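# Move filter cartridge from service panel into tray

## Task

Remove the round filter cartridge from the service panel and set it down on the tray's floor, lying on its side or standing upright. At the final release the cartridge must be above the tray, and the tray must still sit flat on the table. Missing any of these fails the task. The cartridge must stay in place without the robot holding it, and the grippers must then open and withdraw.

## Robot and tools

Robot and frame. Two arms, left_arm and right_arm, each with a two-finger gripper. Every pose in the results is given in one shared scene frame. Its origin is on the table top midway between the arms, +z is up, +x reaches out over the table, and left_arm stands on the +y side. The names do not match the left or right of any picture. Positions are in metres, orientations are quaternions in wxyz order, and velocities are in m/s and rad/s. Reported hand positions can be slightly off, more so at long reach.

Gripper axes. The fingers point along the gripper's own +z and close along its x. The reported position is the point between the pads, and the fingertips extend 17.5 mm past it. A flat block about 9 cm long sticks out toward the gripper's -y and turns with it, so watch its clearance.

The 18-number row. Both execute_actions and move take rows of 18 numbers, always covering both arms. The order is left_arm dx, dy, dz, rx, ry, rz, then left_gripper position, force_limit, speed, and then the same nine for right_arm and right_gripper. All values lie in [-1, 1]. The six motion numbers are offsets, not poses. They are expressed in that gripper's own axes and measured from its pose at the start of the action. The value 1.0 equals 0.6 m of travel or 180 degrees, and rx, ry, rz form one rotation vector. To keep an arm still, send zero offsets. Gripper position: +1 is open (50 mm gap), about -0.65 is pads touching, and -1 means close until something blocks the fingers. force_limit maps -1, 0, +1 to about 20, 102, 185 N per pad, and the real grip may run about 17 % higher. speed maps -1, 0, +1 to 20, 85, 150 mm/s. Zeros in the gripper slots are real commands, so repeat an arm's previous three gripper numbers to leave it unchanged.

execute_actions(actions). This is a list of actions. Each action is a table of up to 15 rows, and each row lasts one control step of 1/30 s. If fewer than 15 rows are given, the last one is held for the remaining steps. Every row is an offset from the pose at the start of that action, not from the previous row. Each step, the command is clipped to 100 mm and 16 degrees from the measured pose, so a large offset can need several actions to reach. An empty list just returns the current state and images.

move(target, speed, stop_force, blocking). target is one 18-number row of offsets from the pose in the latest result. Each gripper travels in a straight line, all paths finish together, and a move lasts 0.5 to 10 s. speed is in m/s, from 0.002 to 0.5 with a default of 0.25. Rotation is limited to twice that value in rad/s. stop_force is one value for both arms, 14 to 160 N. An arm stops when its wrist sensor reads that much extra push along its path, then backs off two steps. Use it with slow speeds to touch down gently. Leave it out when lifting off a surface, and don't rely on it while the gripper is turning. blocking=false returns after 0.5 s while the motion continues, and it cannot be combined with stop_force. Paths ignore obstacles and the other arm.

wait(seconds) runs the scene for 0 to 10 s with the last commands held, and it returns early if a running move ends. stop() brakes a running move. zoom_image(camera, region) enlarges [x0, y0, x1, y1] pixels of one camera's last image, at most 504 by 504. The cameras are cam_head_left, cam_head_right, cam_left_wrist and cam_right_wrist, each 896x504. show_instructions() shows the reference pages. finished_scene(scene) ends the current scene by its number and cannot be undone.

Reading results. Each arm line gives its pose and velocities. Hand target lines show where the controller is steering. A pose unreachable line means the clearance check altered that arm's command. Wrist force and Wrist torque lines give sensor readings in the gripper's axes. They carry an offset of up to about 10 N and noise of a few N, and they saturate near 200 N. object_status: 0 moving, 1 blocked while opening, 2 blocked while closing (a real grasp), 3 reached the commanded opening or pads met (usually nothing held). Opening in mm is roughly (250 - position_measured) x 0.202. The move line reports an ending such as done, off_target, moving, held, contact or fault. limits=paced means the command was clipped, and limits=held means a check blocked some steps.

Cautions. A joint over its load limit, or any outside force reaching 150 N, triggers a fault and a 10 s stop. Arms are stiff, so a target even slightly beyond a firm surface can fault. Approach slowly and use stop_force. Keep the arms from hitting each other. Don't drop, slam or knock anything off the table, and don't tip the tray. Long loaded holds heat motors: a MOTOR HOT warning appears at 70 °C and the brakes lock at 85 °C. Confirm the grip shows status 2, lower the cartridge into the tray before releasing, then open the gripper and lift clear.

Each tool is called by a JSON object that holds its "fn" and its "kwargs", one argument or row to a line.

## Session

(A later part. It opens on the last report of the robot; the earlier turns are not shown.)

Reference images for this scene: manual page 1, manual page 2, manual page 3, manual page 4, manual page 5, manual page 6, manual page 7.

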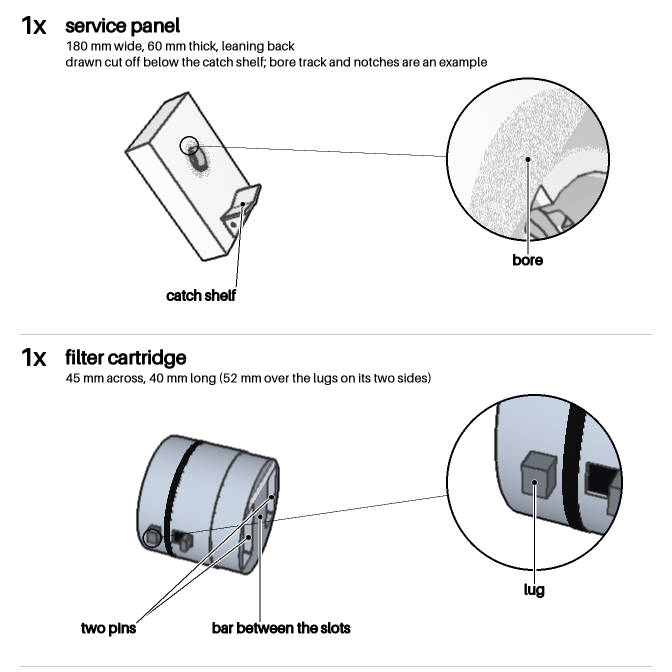

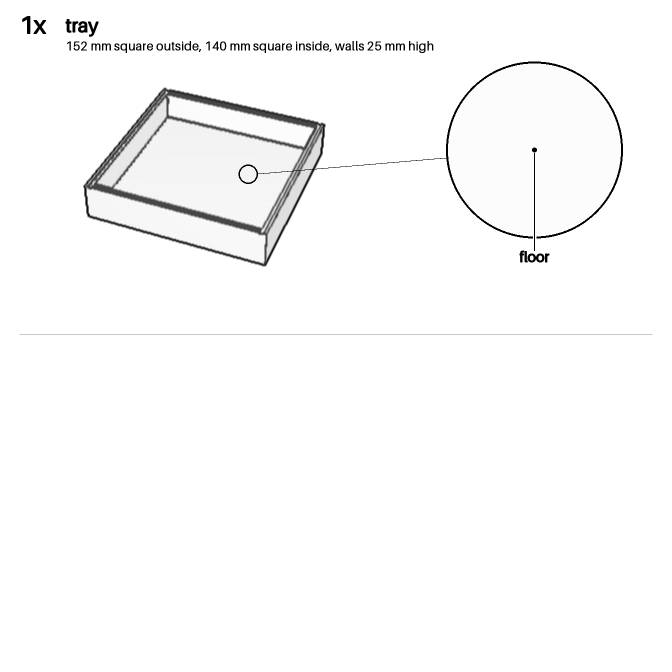

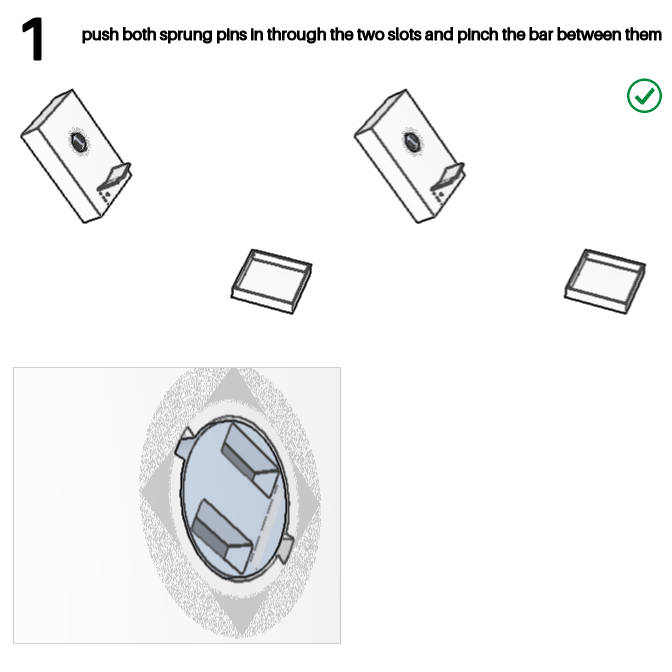

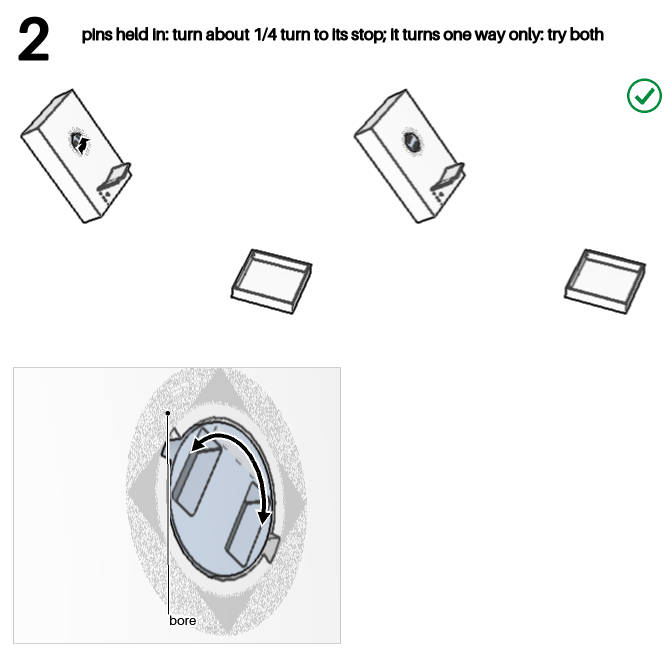

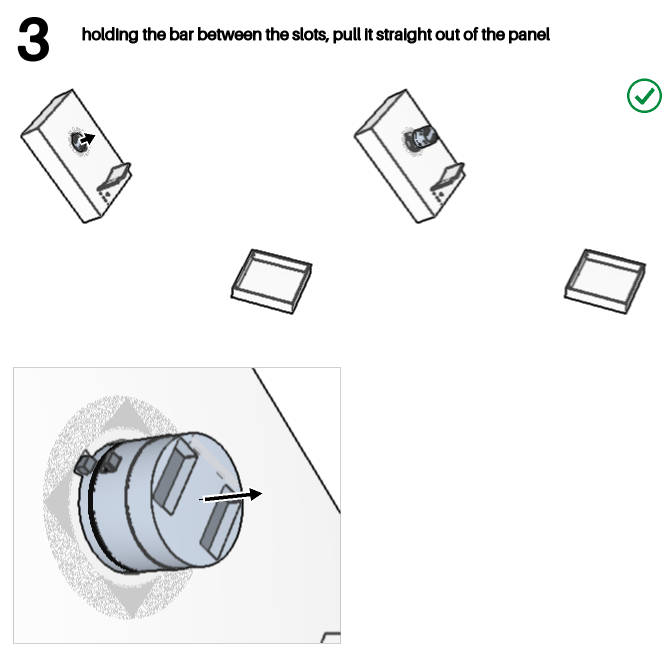

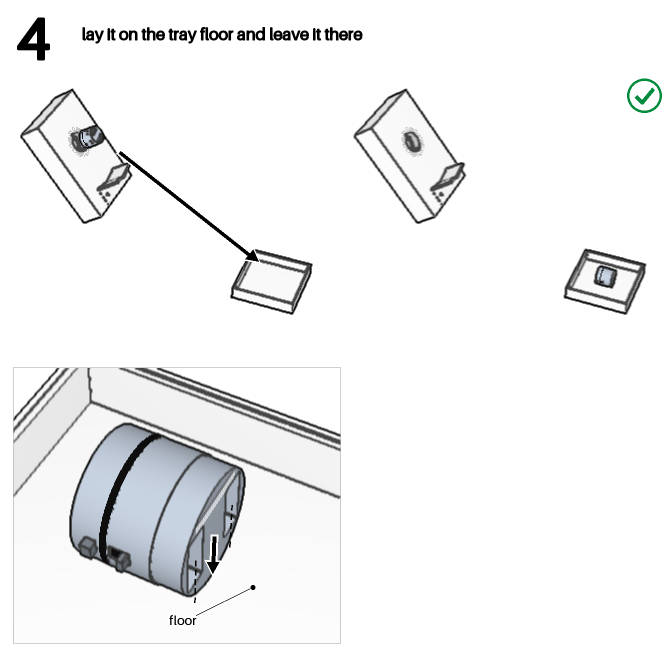

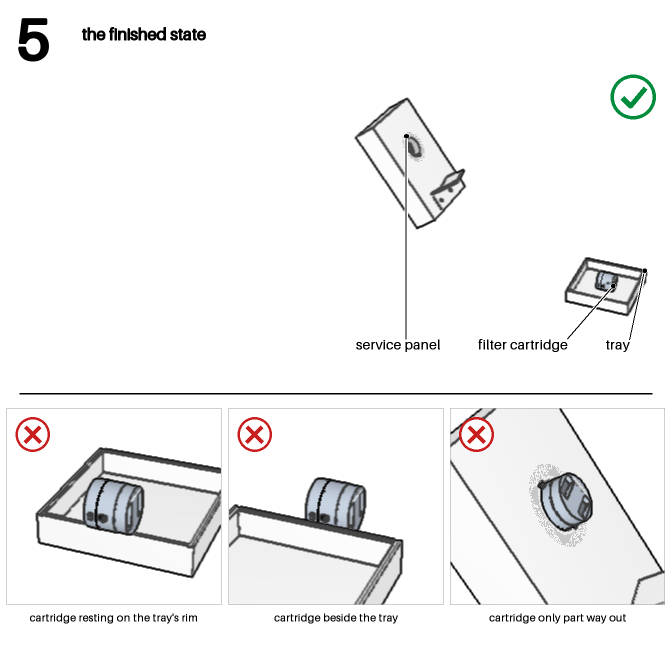

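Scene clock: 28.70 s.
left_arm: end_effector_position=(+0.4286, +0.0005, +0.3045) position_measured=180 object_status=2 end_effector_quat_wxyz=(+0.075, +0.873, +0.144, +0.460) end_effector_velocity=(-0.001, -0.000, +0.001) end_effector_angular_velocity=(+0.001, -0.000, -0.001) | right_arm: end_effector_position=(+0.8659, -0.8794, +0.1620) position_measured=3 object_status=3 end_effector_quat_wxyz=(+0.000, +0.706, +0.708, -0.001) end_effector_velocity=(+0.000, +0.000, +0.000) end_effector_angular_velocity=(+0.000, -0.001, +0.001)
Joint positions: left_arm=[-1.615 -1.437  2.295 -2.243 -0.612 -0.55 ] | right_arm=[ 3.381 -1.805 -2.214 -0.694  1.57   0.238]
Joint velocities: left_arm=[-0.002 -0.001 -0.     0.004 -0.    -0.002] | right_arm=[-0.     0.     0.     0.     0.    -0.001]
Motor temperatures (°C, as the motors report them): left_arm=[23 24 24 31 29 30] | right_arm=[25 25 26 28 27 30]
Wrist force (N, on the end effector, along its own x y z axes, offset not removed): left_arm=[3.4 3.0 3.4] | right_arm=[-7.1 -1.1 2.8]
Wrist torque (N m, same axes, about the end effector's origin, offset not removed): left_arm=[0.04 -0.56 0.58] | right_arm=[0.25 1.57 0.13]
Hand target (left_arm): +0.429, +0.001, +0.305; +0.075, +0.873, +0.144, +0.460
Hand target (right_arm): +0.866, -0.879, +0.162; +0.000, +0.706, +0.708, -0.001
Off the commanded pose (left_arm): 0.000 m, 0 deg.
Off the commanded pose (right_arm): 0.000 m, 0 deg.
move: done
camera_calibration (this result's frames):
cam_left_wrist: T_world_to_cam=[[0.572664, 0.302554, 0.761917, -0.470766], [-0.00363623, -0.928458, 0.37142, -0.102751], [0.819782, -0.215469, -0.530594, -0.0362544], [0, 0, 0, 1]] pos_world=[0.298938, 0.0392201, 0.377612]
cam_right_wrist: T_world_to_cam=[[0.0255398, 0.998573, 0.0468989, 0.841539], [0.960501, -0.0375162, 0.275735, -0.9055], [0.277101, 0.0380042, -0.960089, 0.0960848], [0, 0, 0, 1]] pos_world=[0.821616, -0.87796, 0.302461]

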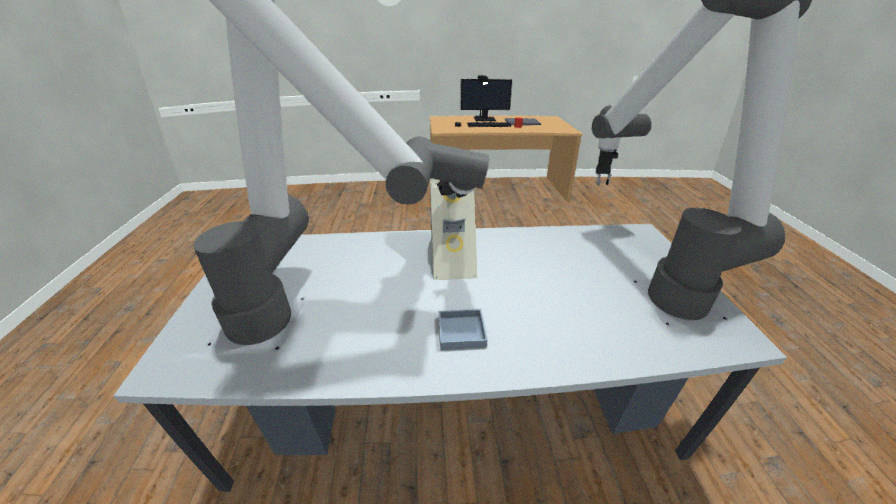

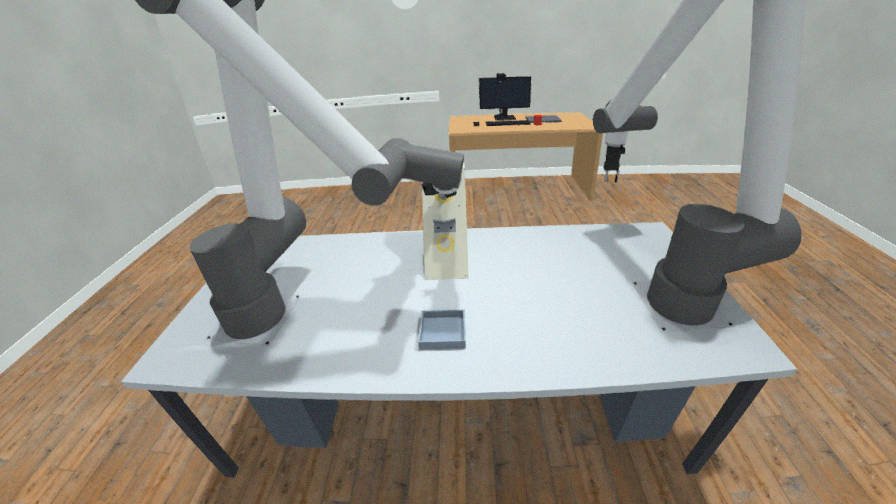

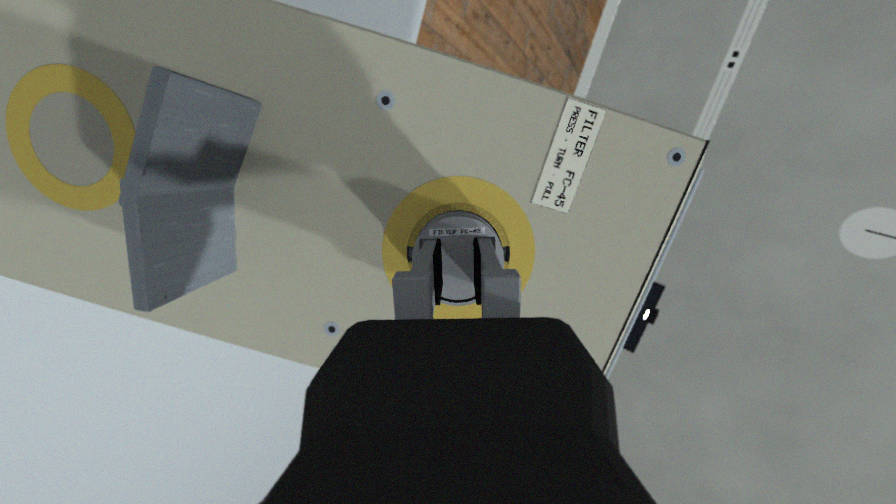

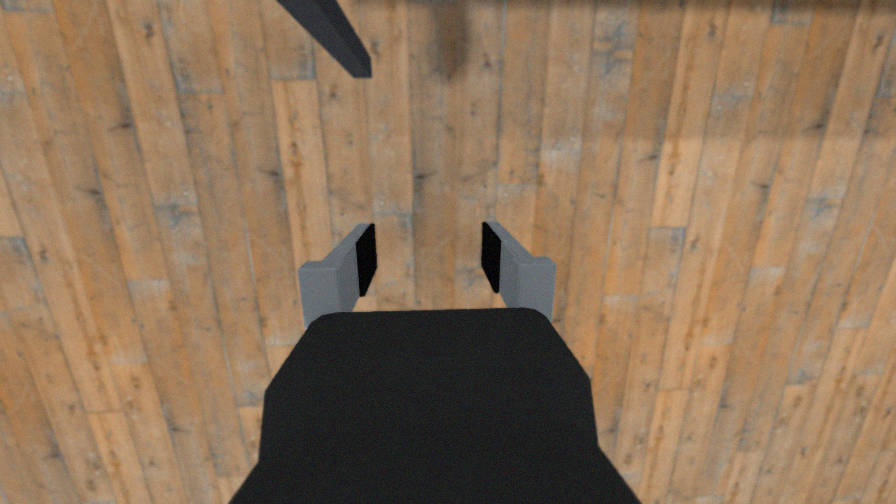

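{"fn": "move", "kwargs": {
  "target": [0,0,-0.09,0,0,0,-1,0,-0.8,0,0,0,0,0,0,1,0,0],
  "speed": 0.02,
  "stop_force": 60
}}

{"fn": "move", "kwargs": {
  "target": [-0.658,-0.241,-0.417,0.099,-0.293,0,-1,0,-0.8,0,0,0,0,0,0,1,0,0],
  "speed": 0.2
}}

Scene clock: 32.00 s.
left_arm: end_effector_position=(+0.3841, +0.0004, +0.3348) position_measured=180 object_status=2 end_effector_quat_wxyz=(+0.075, +0.873, +0.144, +0.460) end_effector_velocity=(-0.001, +0.000, +0.001) end_effector_angular_velocity=(+0.000, -0.000, +0.001) | right_arm: end_effector_position=(+0.8659, -0.8794, +0.1620) position_measured=3 object_status=3 end_effector_quat_wxyz=(+0.000, +0.706, +0.708, -0.001) end_effector_velocity=(-0.001, -0.000, -0.001) end_effector_angular_velocity=(-0.000, +0.002, -0.001)
Joint positions: left_arm=[-1.674 -1.487  2.268 -2.085 -0.625 -0.649] | right_arm=[ 3.381 -1.805 -2.214 -0.694  1.57   0.238]
Joint velocities: left_arm=[-0.001 -0.001 -0.001  0.005 -0.    -0.004] | right_arm=[ 0.    -0.001 -0.001 -0.     0.     0.001]
Motor temperatures (°C, as the motors report them): left_arm=[23 24 24 31 29 30] | right_arm=[25 25 26 28 27 30]
Wrist force (N, on the end effector, along its own x y z axes, offset not removed): left_arm=[1.0 -0.7 0.1] | right_arm=[-6.2 -4.1 3.3]
Wrist torque (N m, same axes, about the end effector's origin, offset not removed): left_arm=[-0.57 -0.73 0.41] | right_arm=[-0.31 1.48 0.07]
Hand target (left_arm): +0.384, +0.000, +0.335; +0.075, +0.873, +0.144, +0.460
Hand target (right_arm): +0.866, -0.879, +0.162; +0.000, +0.706, +0.708, -0.001
Off the commanded pose (left_arm): 0.000 m, 0 deg.
Off the commanded pose (right_arm): 0.000 m, 0 deg.
move: done
camera_calibration (this result's frames):
cam_left_wrist: T_world_to_cam=[[0.572699, 0.302531, 0.7619, -0.468338], [-0.00350761, -0.928498, 0.37132, -0.114244], [0.819758, -0.215327, -0.530689, 0.0163032], [0, 0, 0, 1]] pos_world=[0.254451, 0.0391217, 0.4079]
cam_right_wrist: T_world_to_cam=[[0.0255397, 0.998573, 0.0468989, 0.841539], [0.960501, -0.0375161, 0.275735, -0.9055], [0.277101, 0.0380043, -0.960089, 0.0960847], [0, 0, 0, 1]] pos_world=[0.821616, -0.87796, 0.302461]

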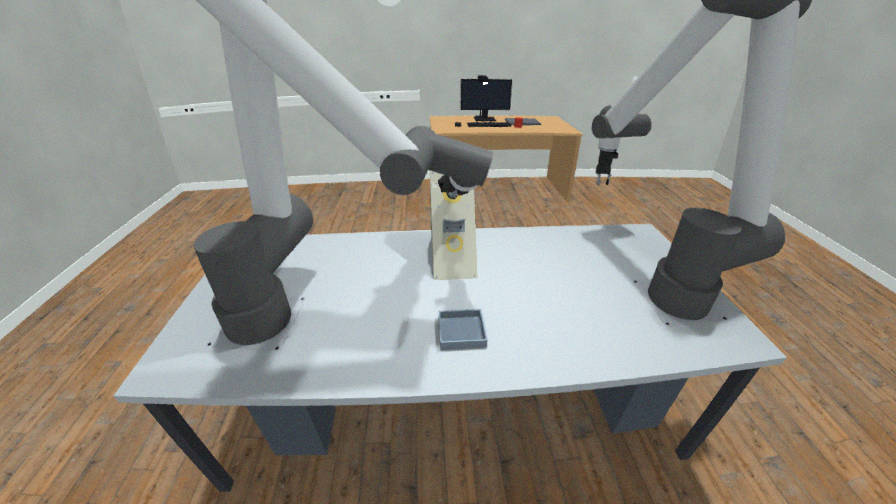

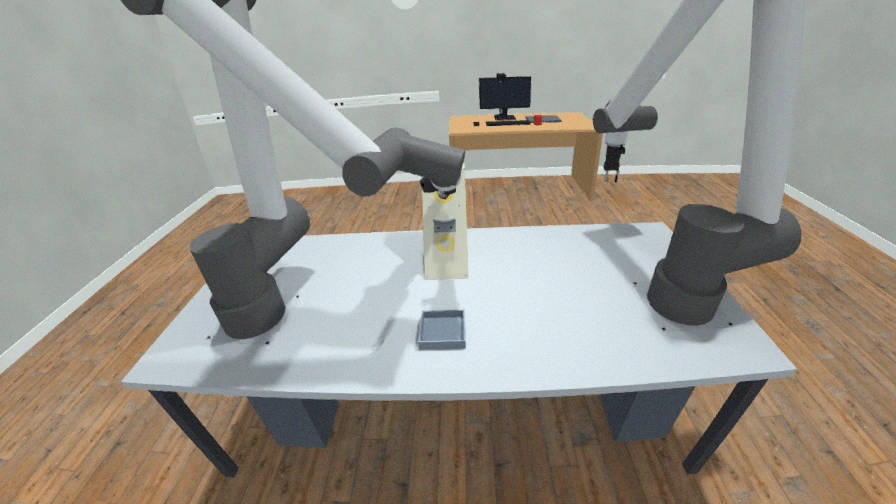

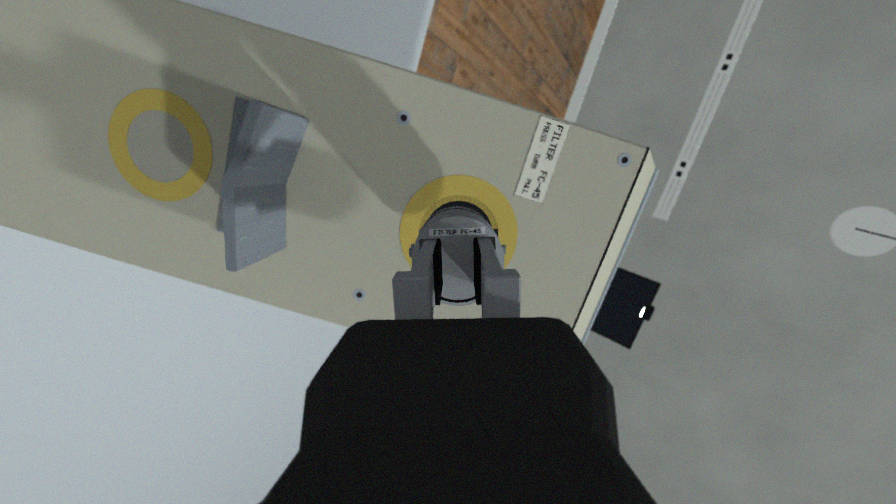

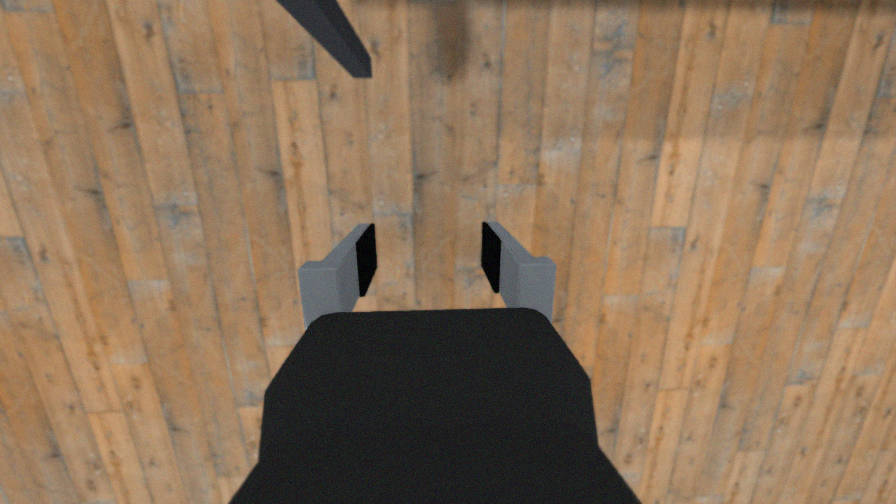

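Scene clock: 34.93 s.
left_arm: end_effector_position=(-0.0595, +0.0110, +0.1291) position_measured=180 object_status=2 end_effector_quat_wxyz=(-0.001, +0.987, +0.163, -0.000) end_effector_velocity=(-0.001, -0.000, -0.001) end_effector_angular_velocity=(-0.000, +0.004, +0.001) | right_arm: end_effector_position=(+0.8659, -0.8794, +0.1620) position_measured=3 object_status=3 end_effector_quat_wxyz=(+0.000, +0.706, +0.708, -0.001) end_effector_velocity=(+0.000, +0.000, +0.000) end_effector_angular_velocity=(+0.000, -0.000, +0.000)
Joint positions: left_arm=[-1.872 -1.38   2.349 -2.539 -1.572 -0.711] | right_arm=[ 3.381 -1.805 -2.214 -0.694  1.57   0.238]
Joint velocities: left_arm=[-0.     0.001  0.001 -0.004 -0.004 -0.001] | right_arm=[ 0.  0.  0. -0. -0. -0.]
Motor temperatures (°C, as the motors report them): left_arm=[23 24 24 31 29 30] | right_arm=[25 25 26 28 27 30]
Wrist force (N, on the end effector, along its own x y z axes, offset not removed): left_arm=[0.8 4.4 -0.4] | right_arm=[-5.3 0.5 3.8]
Wrist torque (N m, same axes, about the end effector's origin, offset not removed): left_arm=[0.45 -0.44 0.52] | right_arm=[0.60 1.17 -0.02]
Hand target (left_arm): -0.060, +0.011, +0.129; -0.001, +0.987, +0.163, -0.001
Hand target (right_arm): +0.866, -0.879, +0.162; +0.000, +0.706, +0.708, -0.001
Off the commanded pose (left_arm): 0.001 m, 0 deg.
Off the commanded pose (right_arm): 0.000 m, 0 deg.
move: done
camera_calibration (this result's frames):
cam_left_wrist: T_world_to_cam=[[0.951773, 0.303719, -0.0434008, 0.0657376], [0.305847, -0.928091, 0.212377, 0.00929468], [0.0242231, -0.215409, -0.976224, 0.28326], [0, 0, 0, 1]] pos_world=[-0.0722714, 0.0496771, 0.277404]
cam_right_wrist: T_world_to_cam=[[0.0255399, 0.998573, 0.0468989, 0.841539], [0.960501, -0.0375163, 0.275735, -0.9055], [0.277101, 0.0380042, -0.960089, 0.0960846], [0, 0, 0, 1]] pos_world=[0.821616, -0.877961, 0.302461]

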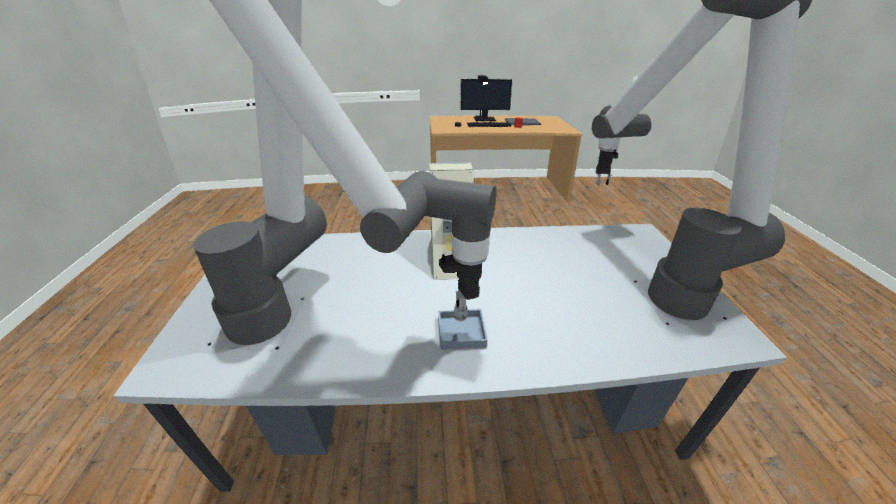

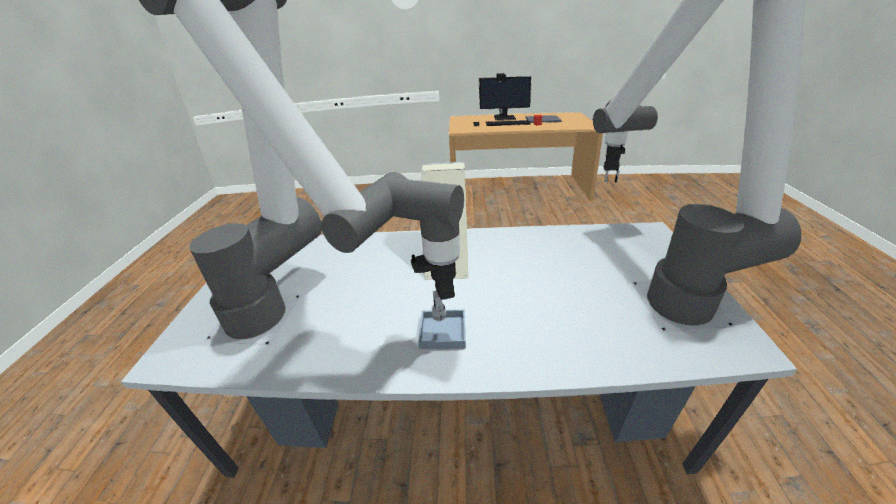

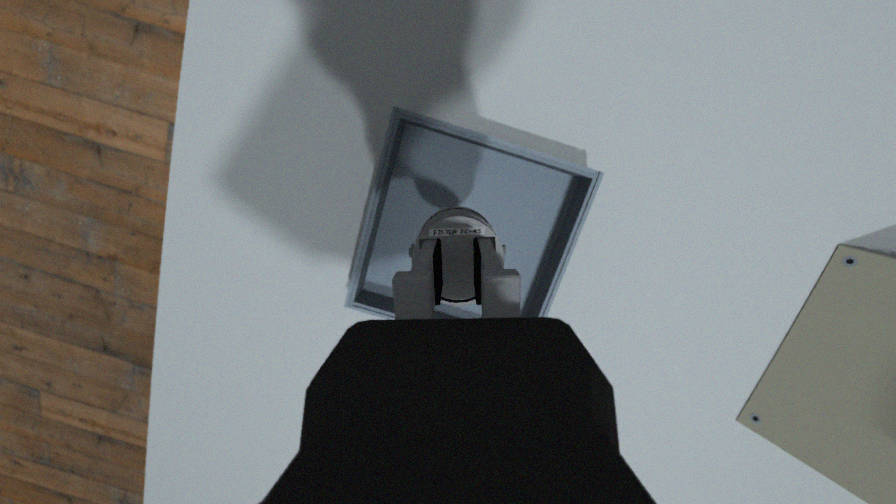

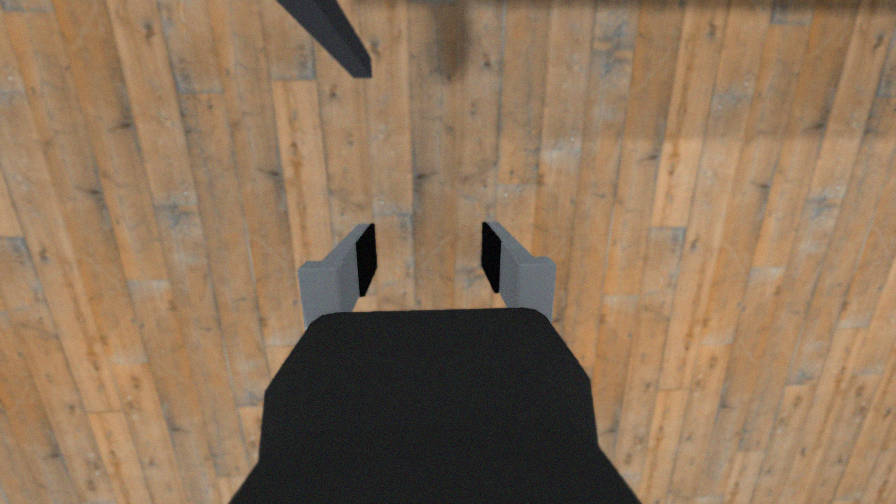

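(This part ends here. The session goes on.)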